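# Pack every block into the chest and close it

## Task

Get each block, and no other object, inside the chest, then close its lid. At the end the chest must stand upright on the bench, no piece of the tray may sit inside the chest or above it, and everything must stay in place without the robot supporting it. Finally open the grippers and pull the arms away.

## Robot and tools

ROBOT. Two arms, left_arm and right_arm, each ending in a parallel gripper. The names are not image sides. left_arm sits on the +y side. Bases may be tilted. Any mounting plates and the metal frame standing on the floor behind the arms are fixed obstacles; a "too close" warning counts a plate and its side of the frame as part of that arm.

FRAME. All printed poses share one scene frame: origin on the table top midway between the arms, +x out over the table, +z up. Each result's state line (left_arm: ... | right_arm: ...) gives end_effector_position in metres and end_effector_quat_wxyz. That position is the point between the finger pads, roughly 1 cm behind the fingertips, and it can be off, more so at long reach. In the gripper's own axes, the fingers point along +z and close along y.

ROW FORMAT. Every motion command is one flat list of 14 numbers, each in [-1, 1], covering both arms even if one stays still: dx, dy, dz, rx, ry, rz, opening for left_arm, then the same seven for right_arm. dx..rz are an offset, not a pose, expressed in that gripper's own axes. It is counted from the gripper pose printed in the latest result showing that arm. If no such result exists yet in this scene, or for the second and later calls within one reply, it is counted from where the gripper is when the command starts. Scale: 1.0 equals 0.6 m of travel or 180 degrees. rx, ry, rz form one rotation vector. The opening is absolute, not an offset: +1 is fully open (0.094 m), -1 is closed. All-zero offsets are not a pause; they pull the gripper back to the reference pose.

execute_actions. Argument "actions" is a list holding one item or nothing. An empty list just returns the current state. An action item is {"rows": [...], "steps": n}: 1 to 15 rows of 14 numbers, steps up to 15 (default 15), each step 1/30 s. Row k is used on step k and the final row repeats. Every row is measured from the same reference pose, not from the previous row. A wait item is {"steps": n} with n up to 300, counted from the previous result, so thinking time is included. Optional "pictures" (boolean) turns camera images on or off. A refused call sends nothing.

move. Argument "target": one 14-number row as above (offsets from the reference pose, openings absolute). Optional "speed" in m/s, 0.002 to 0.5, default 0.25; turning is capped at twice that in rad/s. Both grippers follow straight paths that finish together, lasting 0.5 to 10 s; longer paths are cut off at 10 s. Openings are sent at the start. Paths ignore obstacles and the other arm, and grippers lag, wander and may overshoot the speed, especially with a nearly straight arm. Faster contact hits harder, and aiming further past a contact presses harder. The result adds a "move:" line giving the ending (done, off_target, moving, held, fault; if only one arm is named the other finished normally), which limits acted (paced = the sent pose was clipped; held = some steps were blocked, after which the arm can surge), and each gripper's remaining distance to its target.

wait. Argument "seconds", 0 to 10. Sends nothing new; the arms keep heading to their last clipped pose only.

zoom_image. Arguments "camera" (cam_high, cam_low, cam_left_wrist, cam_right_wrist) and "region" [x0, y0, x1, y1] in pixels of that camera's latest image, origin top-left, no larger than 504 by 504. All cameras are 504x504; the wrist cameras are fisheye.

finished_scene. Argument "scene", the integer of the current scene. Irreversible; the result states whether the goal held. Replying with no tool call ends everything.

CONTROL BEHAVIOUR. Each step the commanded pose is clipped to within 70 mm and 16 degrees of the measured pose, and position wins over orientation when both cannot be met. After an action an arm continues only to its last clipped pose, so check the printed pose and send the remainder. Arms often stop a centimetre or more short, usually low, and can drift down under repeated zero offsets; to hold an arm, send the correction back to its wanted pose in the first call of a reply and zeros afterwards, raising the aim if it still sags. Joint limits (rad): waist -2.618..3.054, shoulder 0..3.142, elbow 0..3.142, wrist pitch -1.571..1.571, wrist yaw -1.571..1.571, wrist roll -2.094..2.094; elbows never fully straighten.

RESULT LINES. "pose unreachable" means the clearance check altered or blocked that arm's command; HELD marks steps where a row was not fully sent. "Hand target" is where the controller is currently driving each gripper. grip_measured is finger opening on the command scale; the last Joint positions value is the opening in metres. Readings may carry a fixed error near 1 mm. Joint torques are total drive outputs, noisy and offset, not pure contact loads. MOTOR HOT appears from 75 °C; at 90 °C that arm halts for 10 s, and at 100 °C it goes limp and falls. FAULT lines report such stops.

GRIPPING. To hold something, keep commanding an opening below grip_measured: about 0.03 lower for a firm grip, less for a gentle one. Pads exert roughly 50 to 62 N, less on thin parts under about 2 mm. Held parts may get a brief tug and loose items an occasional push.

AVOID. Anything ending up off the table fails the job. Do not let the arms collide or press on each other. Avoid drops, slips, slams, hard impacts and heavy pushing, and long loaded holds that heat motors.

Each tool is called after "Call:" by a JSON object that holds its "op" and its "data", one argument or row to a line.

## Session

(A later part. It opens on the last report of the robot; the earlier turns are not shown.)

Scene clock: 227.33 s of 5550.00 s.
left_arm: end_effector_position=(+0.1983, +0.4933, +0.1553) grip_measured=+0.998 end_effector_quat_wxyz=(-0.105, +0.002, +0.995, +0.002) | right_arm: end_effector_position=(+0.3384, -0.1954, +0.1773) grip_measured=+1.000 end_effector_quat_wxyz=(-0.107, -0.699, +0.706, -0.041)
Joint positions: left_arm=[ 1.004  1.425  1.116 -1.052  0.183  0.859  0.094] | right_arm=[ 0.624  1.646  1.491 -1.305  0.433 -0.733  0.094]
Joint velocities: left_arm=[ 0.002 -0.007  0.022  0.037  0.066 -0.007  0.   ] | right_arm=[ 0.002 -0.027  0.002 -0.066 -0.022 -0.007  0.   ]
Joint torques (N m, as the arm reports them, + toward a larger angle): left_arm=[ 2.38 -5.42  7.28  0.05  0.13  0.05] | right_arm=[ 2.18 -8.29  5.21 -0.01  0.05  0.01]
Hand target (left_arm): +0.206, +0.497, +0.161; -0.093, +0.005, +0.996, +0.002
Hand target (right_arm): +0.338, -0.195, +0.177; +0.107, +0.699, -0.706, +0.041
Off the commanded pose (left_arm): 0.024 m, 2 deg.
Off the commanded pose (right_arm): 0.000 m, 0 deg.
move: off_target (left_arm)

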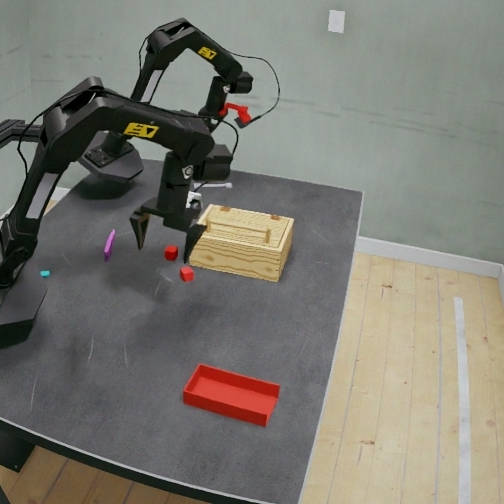

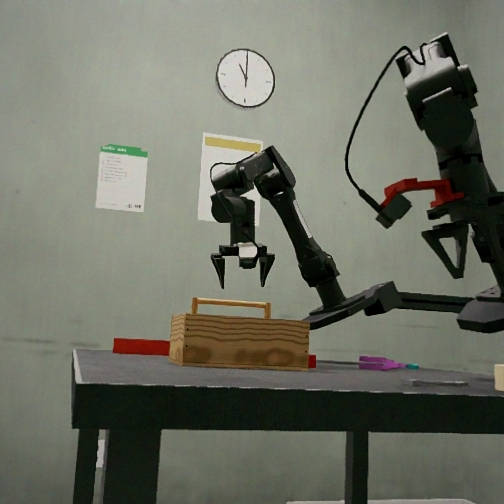

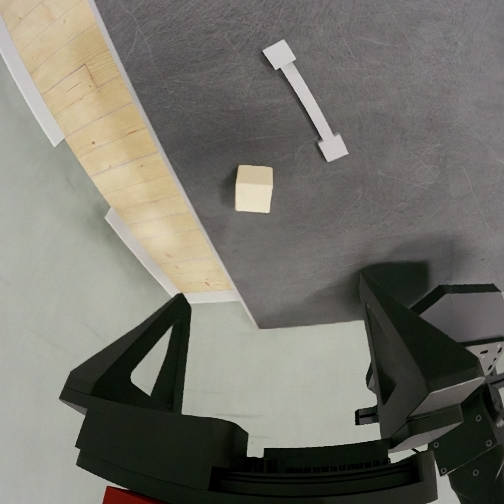

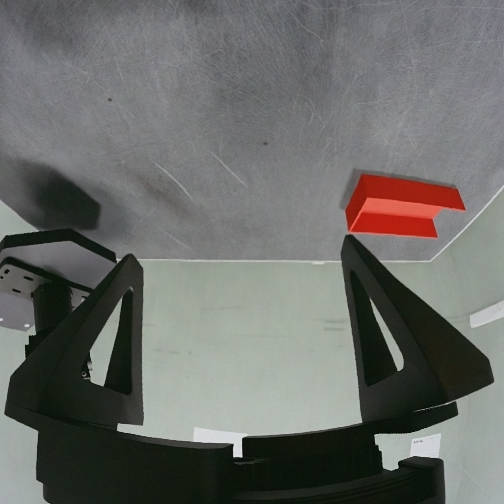

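Call:
{"op": "move", "data": {
  "target": [0.01,0.01,0.235,0,0,0,1, 0,0,0,0,0,0,1],
  "speed": 0.15
}}

Call:
{"op": "move", "data": {
  "target": [0,0,0,0,0,0,-0.5, 0,0,0,0,0,0,1]
}}

Scene clock: 232.93 s of 5550.00 s.
left_arm: end_effector_position=(+0.1678, +0.5028, +0.0224) grip_measured=+0.998 end_effector_quat_wxyz=(-0.101, +0.005, +0.995, +0.001) | right_arm: end_effector_position=(+0.3384, -0.1954, +0.1773) grip_measured=+1.000 end_effector_quat_wxyz=(-0.107, -0.699, +0.706, -0.041)
Joint positions: left_arm=[ 0.945  1.73   0.859 -0.476  0.176  0.806  0.094] | right_arm=[ 0.624  1.646  1.491 -1.305  0.433 -0.733  0.094]
Joint velocities: left_arm=[-0.012 -0.007  0.017  0.066 -0.007  0.037 -0.   ] | right_arm=[ 0.012  0.007  0.012 -0.022 -0.081  0.081  0.   ]
Joint torques (N m, as the arm reports them, + toward a larger angle): left_arm=[ 1.91 -6.34  2.18  0.26 -0.13 -0.11] | right_arm=[ 2.17 -8.29  5.22 -0.01  0.06  0.01]
Hand target (left_arm): +0.164, +0.500, +0.020; -0.105, +0.003, +0.994, +0.002
Hand target (right_arm): +0.338, -0.195, +0.177; +0.107, +0.699, -0.706, +0.041
Off the commanded pose (left_arm): 0.007 m, 1 deg.
Off the commanded pose (right_arm): 0.000 m, 0 deg.
After step 90, 0.97 s passed at rest.
move: done

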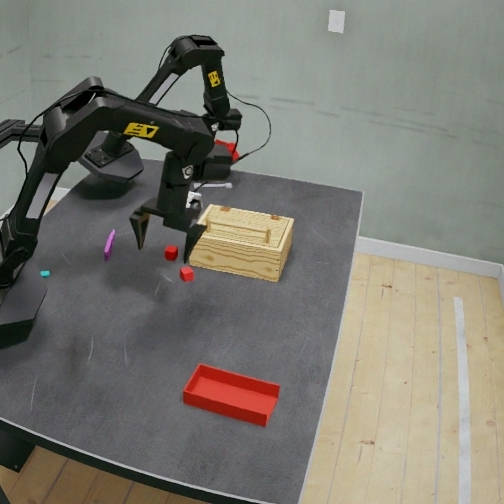

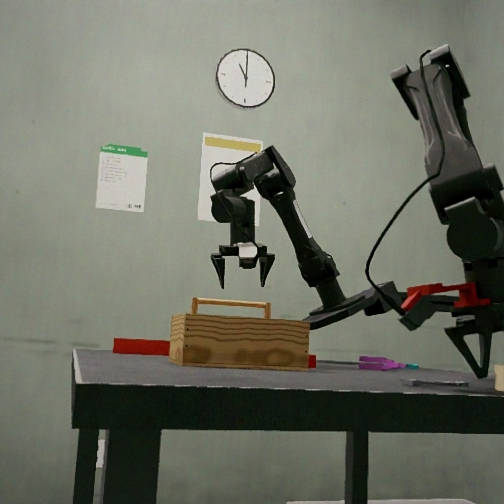

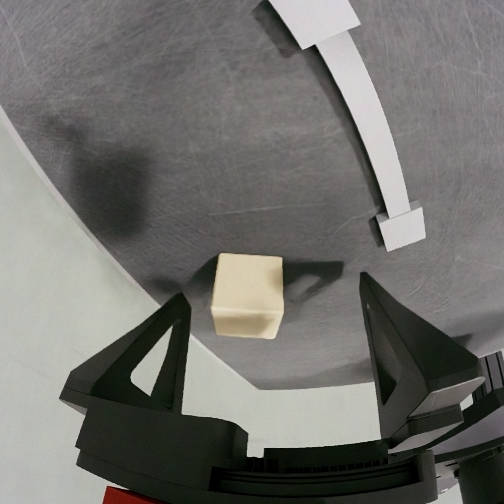

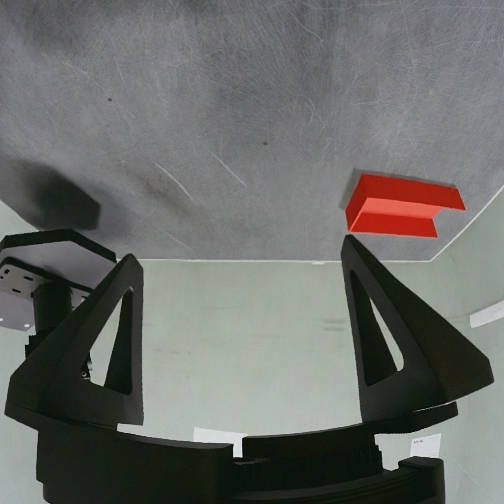

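Scene clock: 233.43 s of 5550.00 s.
left_arm: end_effector_position=(+0.1678, +0.5029, +0.0224) grip_measured=-0.350 end_effector_quat_wxyz=(-0.101, +0.005, +0.995, +0.001) | right_arm: end_effector_position=(+0.3384, -0.1954, +0.1773) grip_measured=+1.000 end_effector_quat_wxyz=(-0.107, -0.699, +0.706, -0.041)
Joint positions: left_arm=[ 0.945  1.73   0.859 -0.476  0.176  0.806  0.031] | right_arm=[ 0.624  1.646  1.491 -1.305  0.433 -0.733  0.094]
Joint velocities: left_arm=[ 0.002  0.017 -0.012 -0.007 -0.022 -0.007  0.   ] | right_arm=[-0.002  0.012  0.002 -0.022 -0.051  0.051  0.   ]
Joint torques (N m, as the arm reports them, + toward a larger angle): left_arm=[ 2.44 -6.55  3.47  0.13 -0.1  -0.05] | right_arm=[ 2.17 -8.29  5.23 -0.01  0.05  0.01]
Hand target (left_arm): +0.168, +0.503, +0.022; -0.101, +0.005, +0.995, +0.001
Hand target (right_arm): +0.338, -0.195, +0.177; +0.107, +0.699, -0.706, +0.041
Off the commanded pose (left_arm): 0.000 m, 0 deg.
Off the commanded pose (right_arm): 0.000 m, 0 deg.
move: done

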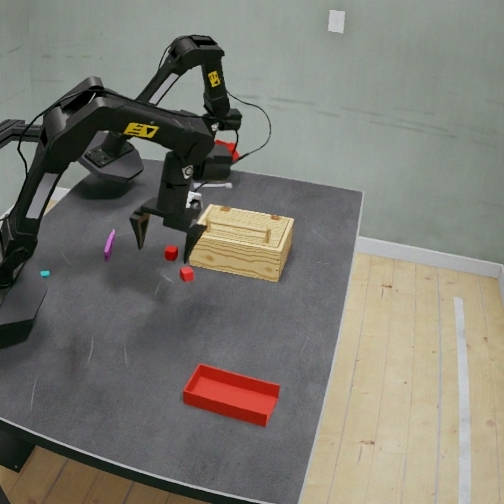

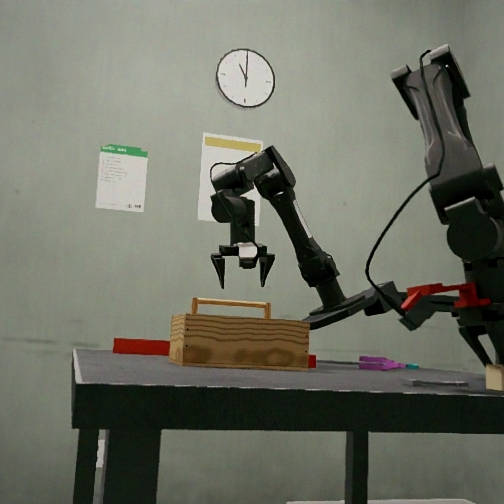

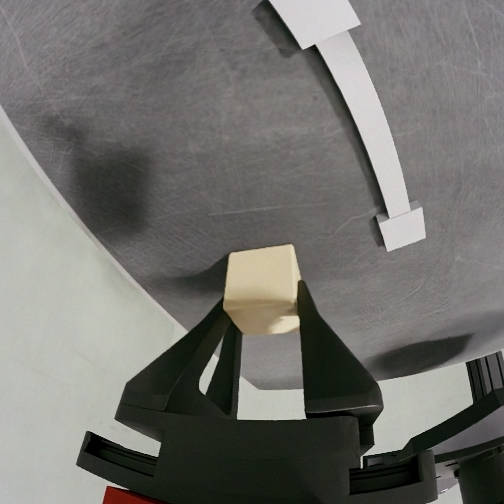

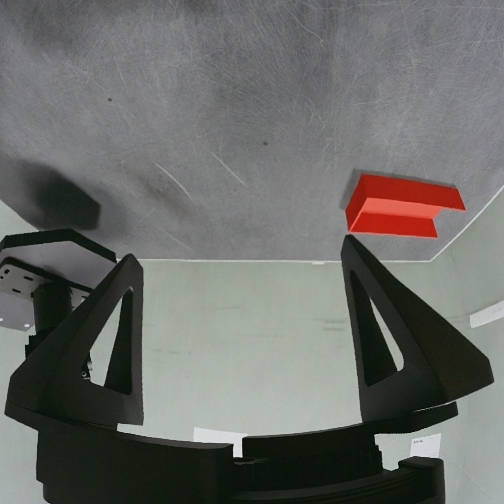

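Call:
{"op": "move", "data": {
  "target": [0,0,-0.2,0,0,0,-0.5, 0.15,0,0,0,0,0,1]
}}

Call:
{"op": "move", "data": {
  "target": [-0.12,-0.92,0.0,0,0,0,-0.5, 0,0,0,0,0,0,1]
}}

Call:
{"op": "move", "data": {
  "target": [0,0,0.17,0,0,0,-0.5, 0,0,0,0,0,0,1],
  "speed": 0.12
}}

Scene clock: 239.97 s of 5550.00 s.
left_arm: end_effector_position=(+0.1860, +0.4983, +0.1322) grip_measured=-0.350 end_effector_quat_wxyz=(-0.112, +0.006, +0.994, -0.000) | right_arm: end_effector_position=(+0.3390, -0.2847, +0.1935) grip_measured=+1.000 end_effector_quat_wxyz=(-0.119, -0.698, +0.705, -0.045)
Joint positions: left_arm=[ 1.014  1.466  1.051 -0.96   0.177  0.879  0.031] | right_arm=[ 0.391  1.412  1.327 -1.296  0.408 -0.977  0.094]
Joint velocities: left_arm=[ 0.007  0.002 -0.012 -0.066  0.022  0.037 -0.001] | right_arm=[0.022 0.002 0.002 0.022 0.066 0.051 0.   ]
Joint torques (N m, as the arm reports them, + toward a larger angle): left_arm=[ 2.89 -6.16  6.36 -0.01  0.1   0.08] | right_arm=[ 0.67 -8.91  4.52  0.14 -0.09 -0.09]
Hand target (left_arm): +0.191, +0.502, +0.139; -0.101, +0.005, +0.995, +0.001
Hand target (right_arm): +0.339, -0.285, +0.196; +0.109, +0.698, -0.706, +0.041
Off the commanded pose (left_arm): 0.011 m, 1 deg.
Off the commanded pose (right_arm): 0.003 m, 1 deg.
After step 90, 2.30 s passed at rest.
move: off_target (left_arm)

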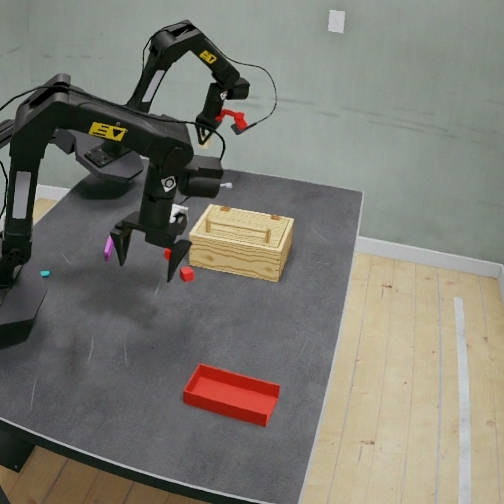

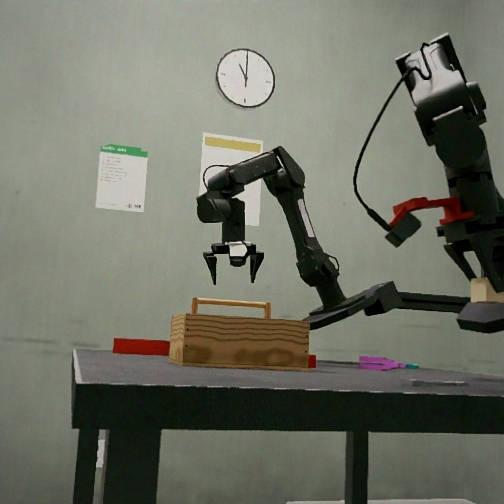

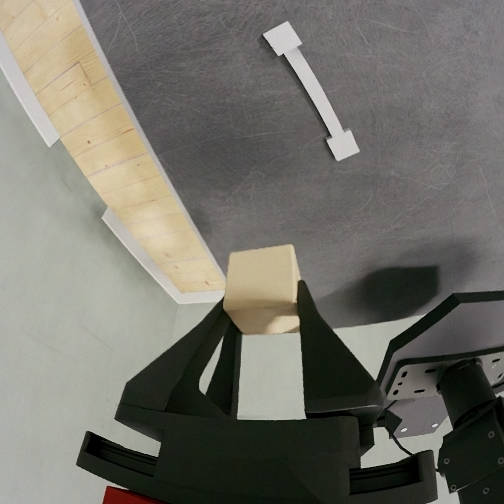

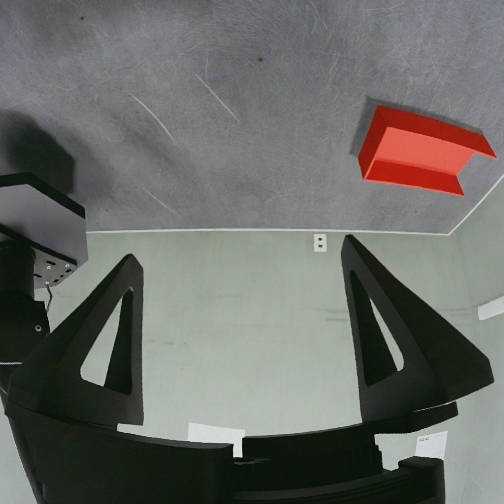

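Scene clock: 242.97 s of 5550.00 s.
left_arm: end_effector_position=(+0.2518, -0.0405, +0.1051) grip_measured=-0.350 end_effector_quat_wxyz=(-0.120, +0.012, +0.993, +0.013) | right_arm: end_effector_position=(+0.3390, -0.2847, +0.1935) grip_measured=+1.000 end_effector_quat_wxyz=(-0.119, -0.698, +0.705, -0.045)
Joint positions: left_arm=[-0.844  2.137  1.836 -1.186 -0.237 -0.946  0.031] | right_arm=[ 0.391  1.412  1.327 -1.296  0.408 -0.977  0.094]
Joint velocities: left_arm=[ 0.007  0.007 -0.017 -0.051 -0.007  0.007  0.   ] | right_arm=[-0.012 -0.022 -0.002 -0.007 -0.051  0.007  0.   ]
Joint torques (N m, as the arm reports them, + toward a larger angle): left_arm=[-5.   -9.58  7.23  0.03 -0.01 -0.13] | right_arm=[ 1.15 -7.16  5.38  0.01  0.1   0.  ]
Hand target (left_arm): +0.257, -0.046, +0.112; -0.109, +0.010, +0.994, +0.009
Hand target (right_arm): +0.339, -0.285, +0.193; +0.119, +0.698, -0.705, +0.045
Off the commanded pose (left_arm): 0.019 m, 2 deg.
Off the commanded pose (right_arm): 0.000 m, 0 deg.
move: off_target (left_arm)

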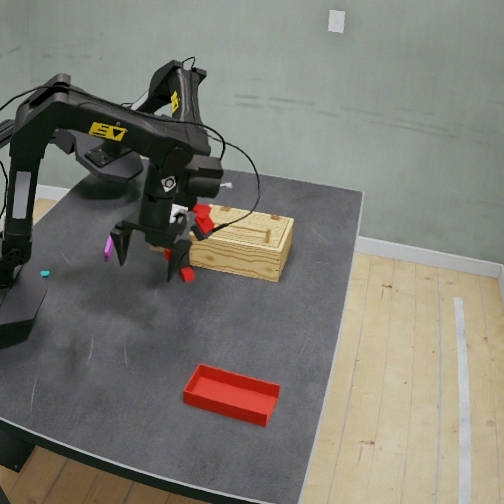

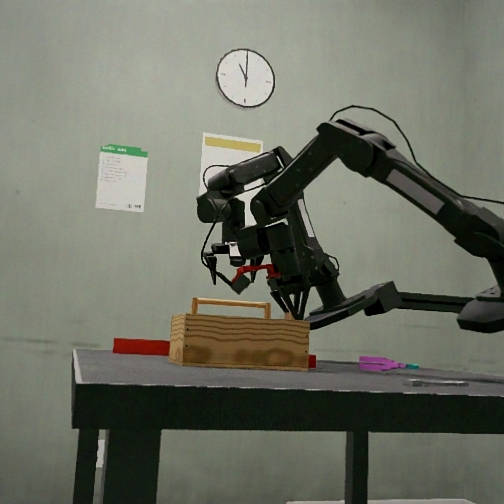

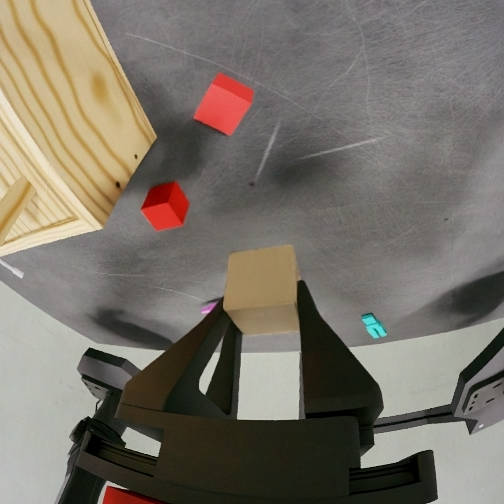

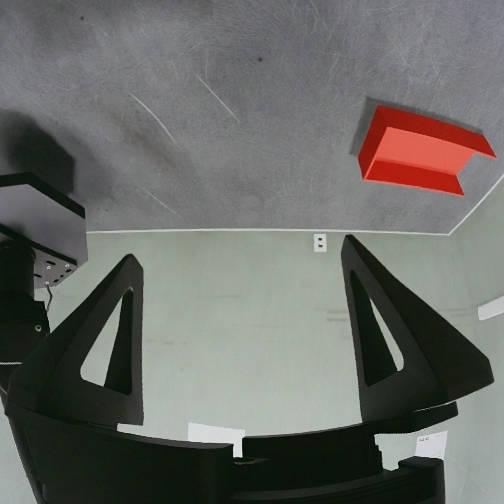

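Scene clock: 244.07 s of 5550.00 s.
left_arm: end_effector_position=(+0.2324, -0.0342, +0.0260) grip_measured=-0.350 end_effector_quat_wxyz=(-0.125, +0.011, +0.992, +0.022) | right_arm: end_effector_position=(+0.3390, -0.2847, +0.1935) grip_measured=+1.000 end_effector_quat_wxyz=(-0.119, -0.698, +0.705, -0.045)
Joint positions: left_arm=[-0.794  2.232  1.672 -0.935 -0.235 -0.904  0.031] | right_arm=[ 0.391  1.412  1.327 -1.296  0.408 -0.977  0.094]
Joint velocities: left_arm=[-0.007 -0.012  0.002 -0.037 -0.022 -0.007 -0.   ] | right_arm=[ 0.012 -0.007 -0.002  0.022 -0.022 -0.007  0.   ]
Joint torques (N m, as the arm reports them, + toward a larger angle): left_arm=[-3.83 -7.82  2.41  0.8   0.15  0.06] | right_arm=[ 1.14 -7.15  5.39  0.01  0.09  0.01]
Hand target (left_arm): +0.227, -0.037, +0.007; -0.121, +0.012, +0.992, +0.014
Hand target (right_arm): +0.339, -0.285, +0.193; +0.119, +0.698, -0.705, +0.045
Off the commanded pose (left_arm): 0.021 m, 1 deg.
Off the commanded pose (right_arm): 0.000 m, 0 deg.
move: off_target (left_arm)

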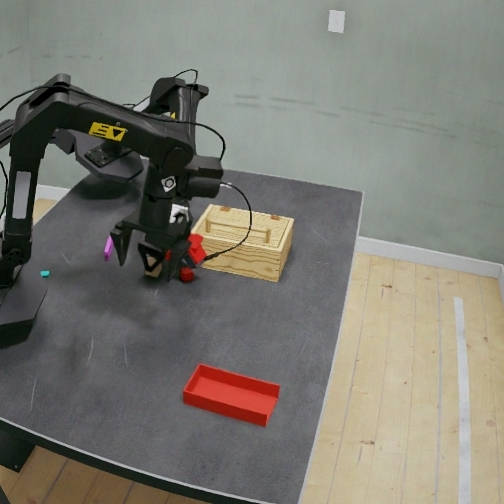

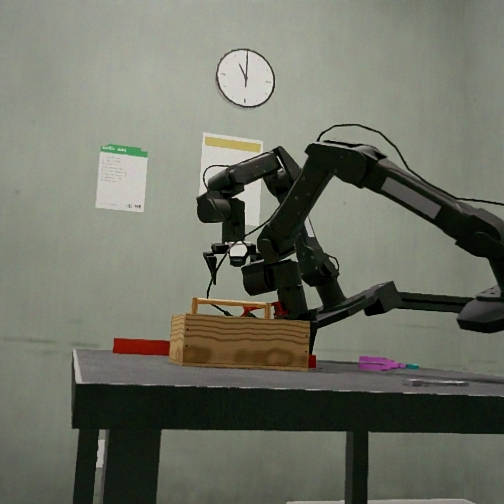

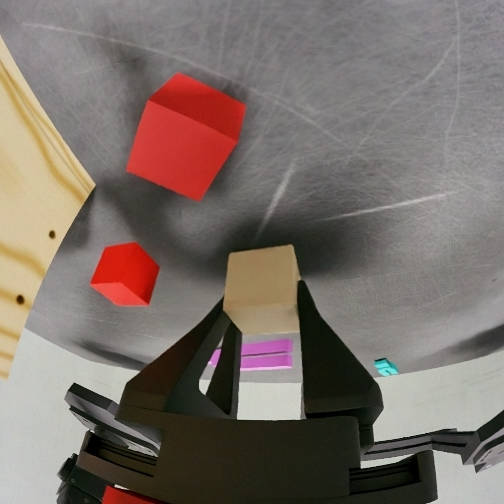

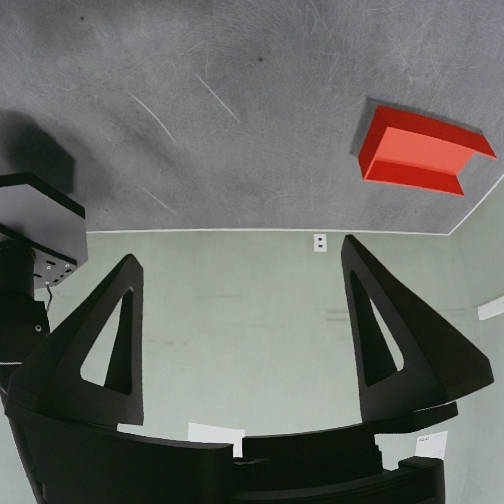

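Call:
{"op": "move", "data": {
  "target": [0,0,0,0,0,0,1, 0,0,0,0,0,0,1]
}}

Call:
{"op": "move", "data": {
  "target": [0,0,-0.22,0,0,0,1, 0,0,0,0,0,0,1]
}}

Call:
{"op": "move", "data": {
  "target": [-0.31,0.14,0,0,0,0,1, 0,0,0,0,0,0,1]
}}

Scene clock: 249.37 s of 5550.00 s.
left_arm: end_effector_position=(+0.2327, -0.0333, +0.0257) grip_measured=+0.998 end_effector_quat_wxyz=(-0.126, +0.011, +0.992, +0.023) | right_arm: end_effector_position=(+0.3390, -0.2847, +0.1935) grip_measured=+1.000 end_effector_quat_wxyz=(-0.119, -0.698, +0.705, -0.045)
Joint positions: left_arm=[-0.792  2.232  1.672 -0.936 -0.235 -0.903  0.094] | right_arm=[ 0.391  1.412  1.327 -1.296  0.408 -0.977  0.094]
Joint velocities: left_arm=[-0.007 -0.012  0.002 -0.022 -0.037  0.007  0.   ] | right_arm=[-0.002 -0.002  0.002 -0.022 -0.007 -0.007  0.   ]
Joint torques (N m, as the arm reports them, + toward a larger angle): left_arm=[ -4.48 -10.07   4.48   0.09   0.11  -0.05] | right_arm=[ 1.14 -7.16  5.38  0.01  0.09  0.01]
Hand target (left_arm): +0.232, -0.034, +0.026; -0.125, +0.011, +0.992, +0.022
Hand target (right_arm): +0.339, -0.285, +0.193; +0.119, +0.698, -0.705, +0.045
Off the commanded pose (left_arm): 0.001 m, 0 deg.
Off the commanded pose (right_arm): 0.000 m, 0 deg.
After step 90, 1.60 s passed at rest.
move: done

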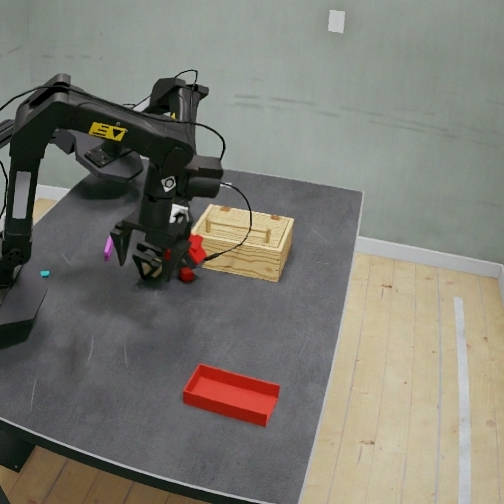

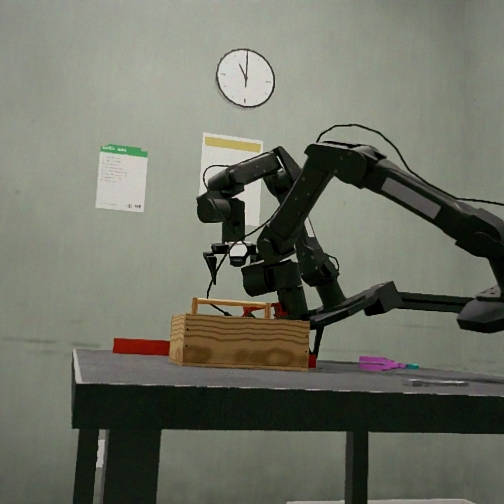

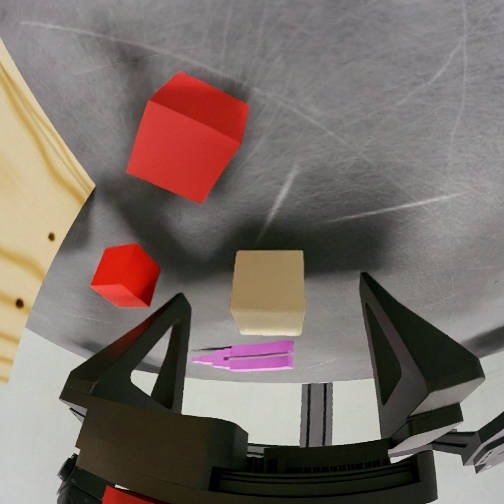

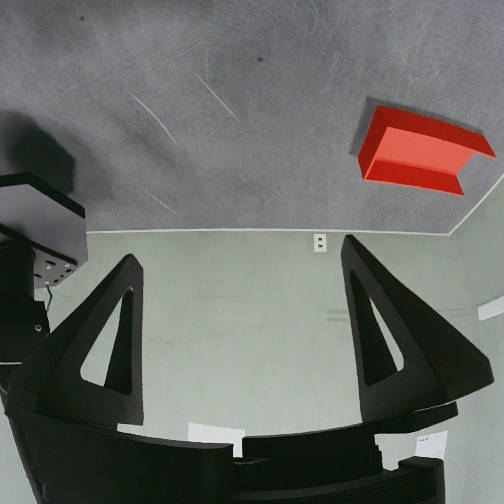

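Scene clock: 250.67 s of 5550.00 s.
left_arm: end_effector_position=(+0.2640, -0.0330, +0.1462) grip_measured=+0.998 end_effector_quat_wxyz=(-0.132, +0.011, +0.991, +0.028) | right_arm: end_effector_position=(+0.3390, -0.2847, +0.1935) grip_measured=+1.000 end_effector_quat_wxyz=(-0.119, -0.698, +0.705, -0.045)
Joint positions: left_arm=[-0.852  2.142  2.015 -1.4   -0.235 -0.969  0.094] | right_arm=[ 0.391  1.412  1.327 -1.296  0.408 -0.977  0.094]
Joint velocities: left_arm=[ 0.007 -0.012 -0.002 -0.022 -0.022 -0.022 -0.   ] | right_arm=[ 0.017  0.032  0.007 -0.051 -0.007 -0.051  0.   ]
Joint torques (N m, as the arm reports them, + toward a larger angle): left_arm=[-5.02 -9.68  7.13 -0.11  0.05 -0.12] | right_arm=[ 1.13 -7.15  5.38  0.01  0.1   0.01]
Hand target (left_arm): +0.265, -0.038, +0.153; -0.126, +0.011, +0.992, +0.023
Hand target (right_arm): +0.339, -0.285, +0.193; +0.119, +0.698, -0.705, +0.045
Off the commanded pose (left_arm): 0.010 m, 1 deg.
Off the commanded pose (right_arm): 0.000 m, 0 deg.
move: done

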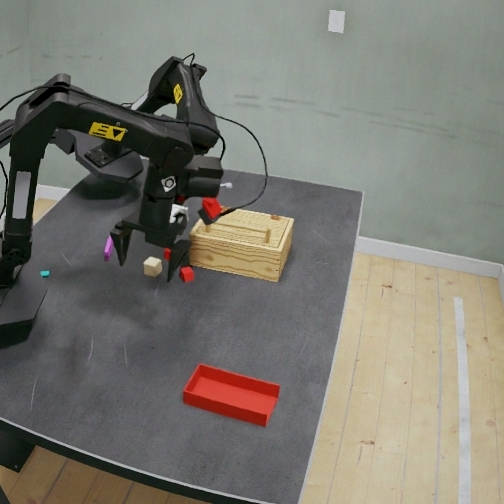

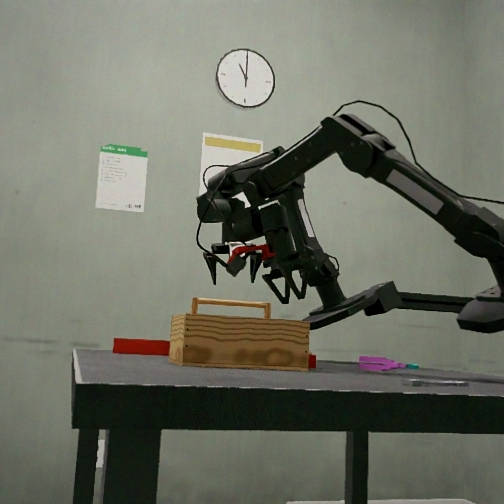

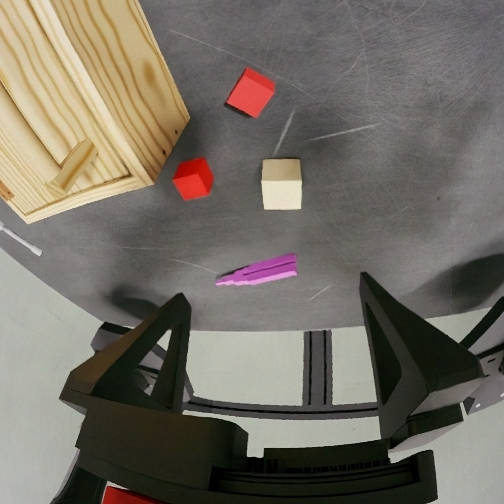

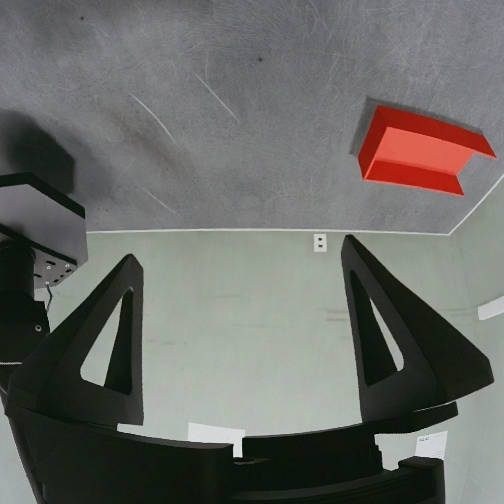

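Scene clock: 252.10 s of 5550.00 s.
left_arm: end_effector_position=(+0.4407, +0.0542, +0.1009) grip_measured=+0.998 end_effector_quat_wxyz=(-0.082, -0.003, +0.997, -0.007) | right_arm: end_effector_position=(+0.3390, -0.2847, +0.1935) grip_measured=+1.000 end_effector_quat_wxyz=(-0.119, -0.698, +0.705, -0.045)
Joint positions: left_arm=[-0.433  2.455  2.721 -1.574 -0.187 -0.54   0.094] | right_arm=[ 0.391  1.412  1.327 -1.296  0.408 -0.977  0.094]
Joint velocities: left_arm=[-0.002 -0.017 -0.017 -0.022 -0.066  0.022 -0.001] | right_arm=[-0.007 -0.007  0.002 -0.007  0.007 -0.007  0.   ]
Joint torques (N m, as the arm reports them, + toward a larger angle): left_arm=[ -3.82 -11.42   7.38   0.17   0.03   0.16] | right_arm=[ 1.13 -7.16  5.38  0.01  0.09  0.01]
Hand target (left_arm): +0.444, +0.050, +0.102; -0.073, +0.006, +0.997, -0.009
Hand target (right_arm): +0.339, -0.285, +0.193; +0.119, +0.698, -0.705, +0.045
Off the commanded pose (left_arm): 0.008 m, 7 deg.
Off the commanded pose (right_arm): 0.000 m, 0 deg.
joint sent to its limit (left arm) — the command would take joint 4 (wrist pitch) past its lower limit, so that joint was sent only as far as its limit.
move: off_target (left_arm)

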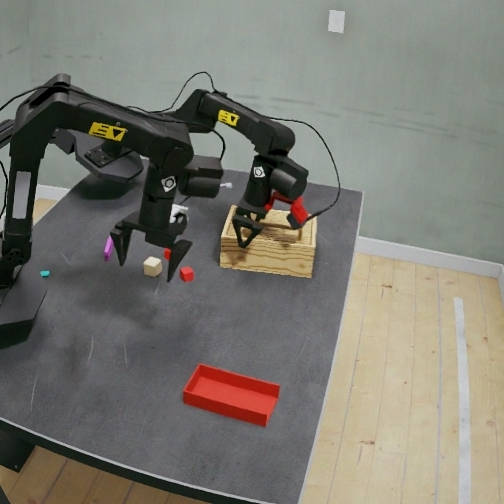

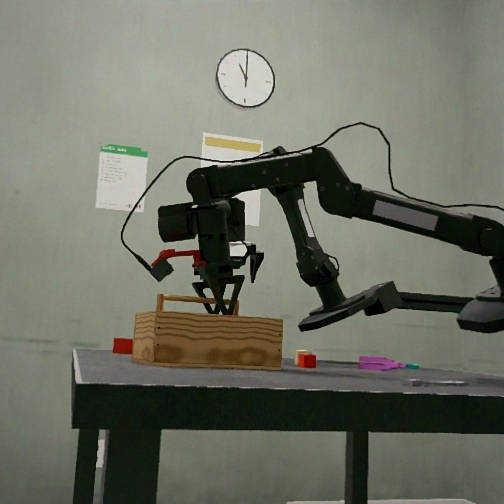

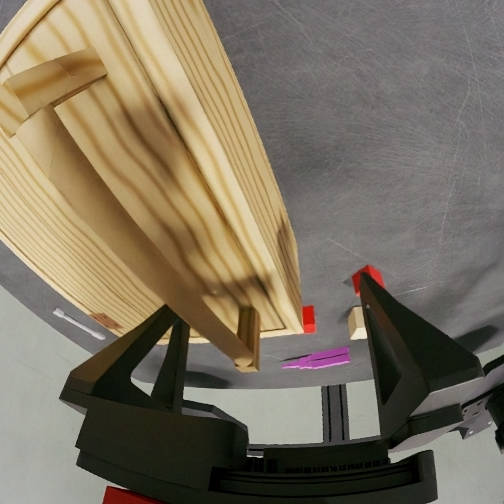

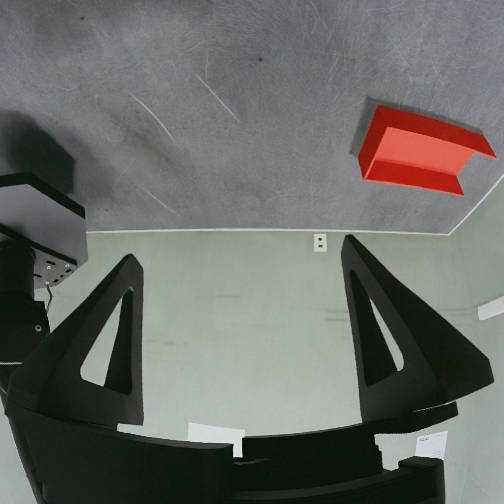

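Call:
{"op": "move", "data": {
  "target": [0,0,-0.09,0,0,0,1, 0,0,0,0,0,0,1]
}}

Call:
{"op": "move", "data": {
  "target": [-0.1,0.07,-0.02,0,0,0,1, 0,0,0,0,0,0,1]
}}

Scene clock: 258.80 s of 5550.00 s.
left_arm: end_effector_position=(+0.4532, +0.0595, +0.1523) grip_measured=+0.998 end_effector_quat_wxyz=(-0.042, -0.011, +0.999, -0.031) | right_arm: end_effector_position=(+0.3390, -0.2847, +0.1935) grip_measured=+1.000 end_effector_quat_wxyz=(-0.119, -0.698, +0.705, -0.045)
Joint positions: left_arm=[-0.441  2.33   2.69  -1.574 -0.187 -0.539  0.094] | right_arm=[ 0.391  1.412  1.327 -1.296  0.408 -0.977  0.094]
Joint velocities: left_arm=[ 0.007 -0.002 -0.002 -0.022 -0.007  0.081  0.   ] | right_arm=[-0.012  0.007 -0.017  0.007 -0.081  0.007  0.   ]
Joint torques (N m, as the arm reports them, + toward a larger angle): left_arm=[ -4.27 -12.39   4.43   0.33  -0.03  -0.1 ] | right_arm=[ 1.14 -7.14  5.37  0.01  0.09  0.01]
Hand target (left_arm): +0.449, +0.056, +0.154; -0.044, -0.005, +0.999, -0.028
Hand target (right_arm): +0.339, -0.285, +0.193; +0.119, +0.698, -0.705, +0.045
Off the commanded pose (left_arm): 0.006 m, 5 deg.
Off the commanded pose (right_arm): 0.000 m, 0 deg.
joint sent to its limit (left arm) — the command would take joint 4 (wrist pitch) past its lower limit, so that joint was sent only as far as its limit.
After step 90, 2.70 s passed at rest.
move: off_target (left_arm)

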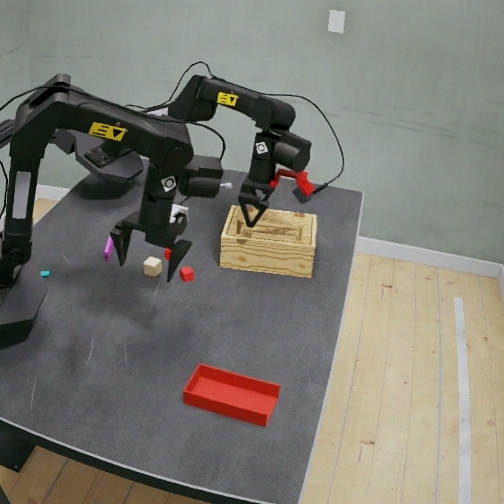

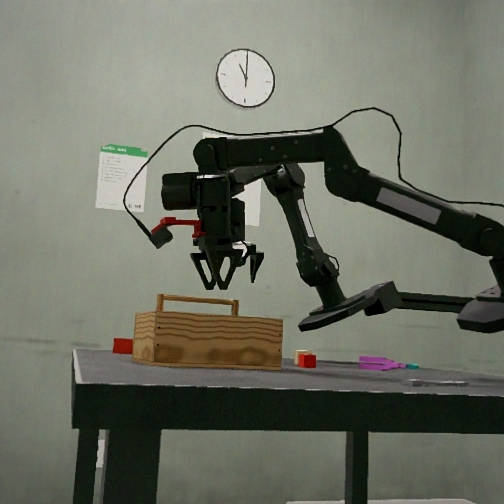

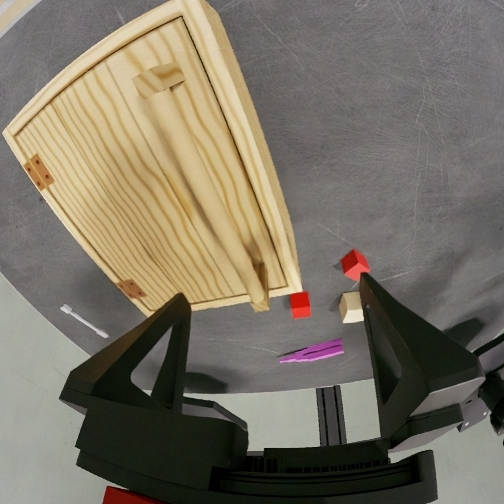

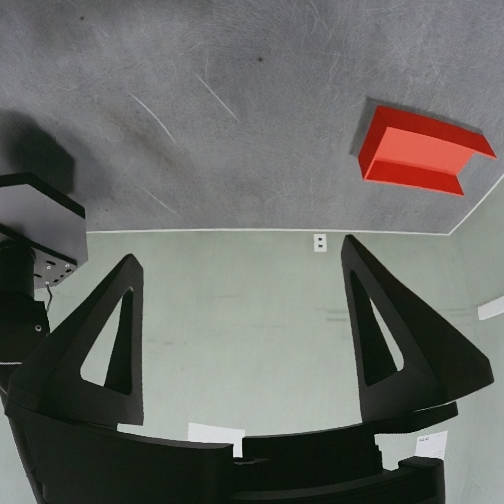

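Scene clock: 259.73 s of 5550.00 s.
left_arm: end_effector_position=(+0.5035, +0.1142, +0.1454) grip_measured=+0.998 end_effector_quat_wxyz=(+0.002, -0.020, +0.999, -0.039) | right_arm: end_effector_position=(+0.3390, -0.2847, +0.1935) grip_measured=+1.000 end_effector_quat_wxyz=(-0.119, -0.698, +0.705, -0.045)
Joint positions: left_arm=[-0.29   2.373  2.819 -1.548 -0.152 -0.399  0.094] | right_arm=[ 0.391  1.412  1.327 -1.296  0.408 -0.977  0.094]
Joint velocities: left_arm=[ 0.007  0.002 -0.002  0.022  0.051 -0.007  0.   ] | right_arm=[-0.002  0.022 -0.007  0.007 -0.007 -0.037  0.   ]
Joint torques (N m, as the arm reports them, + toward a larger angle): left_arm=[ -3.39 -12.65   7.57   0.65   0.13   0.07] | right_arm=[ 1.13 -7.15  5.38  0.01  0.09  0.  ]
Hand target (left_arm): +0.511, +0.104, +0.157; +0.023, -0.014, +0.998, -0.057
Hand target (right_arm): +0.339, -0.285, +0.193; +0.119, +0.698, -0.705, +0.045
Off the commanded pose (left_arm): 0.018 m, 5 deg.
Off the commanded pose (right_arm): 0.000 m, 0 deg.
elbow stopped short (left arm): the move would have taken joint 3 (elbow) straighter than the controller allows; a more bent joint 3 avoids this.
move: off_target (left_arm)

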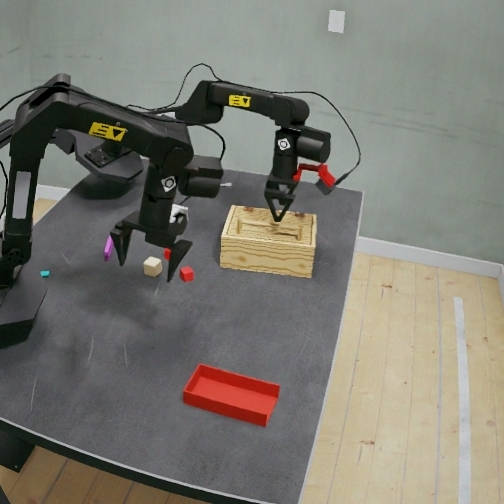

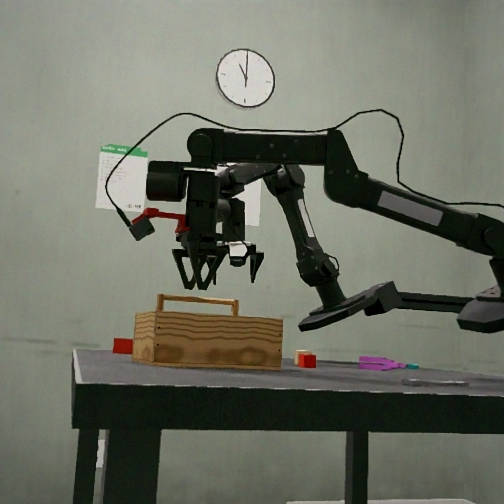

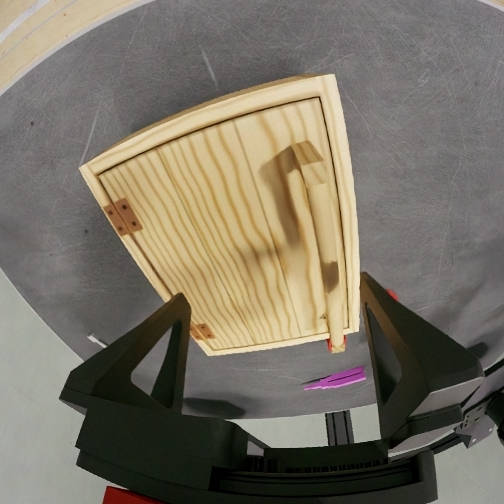

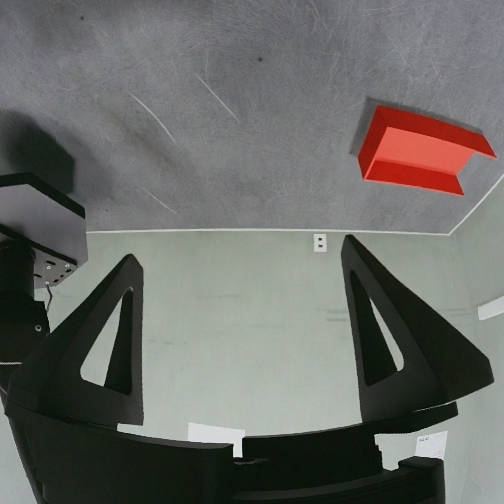

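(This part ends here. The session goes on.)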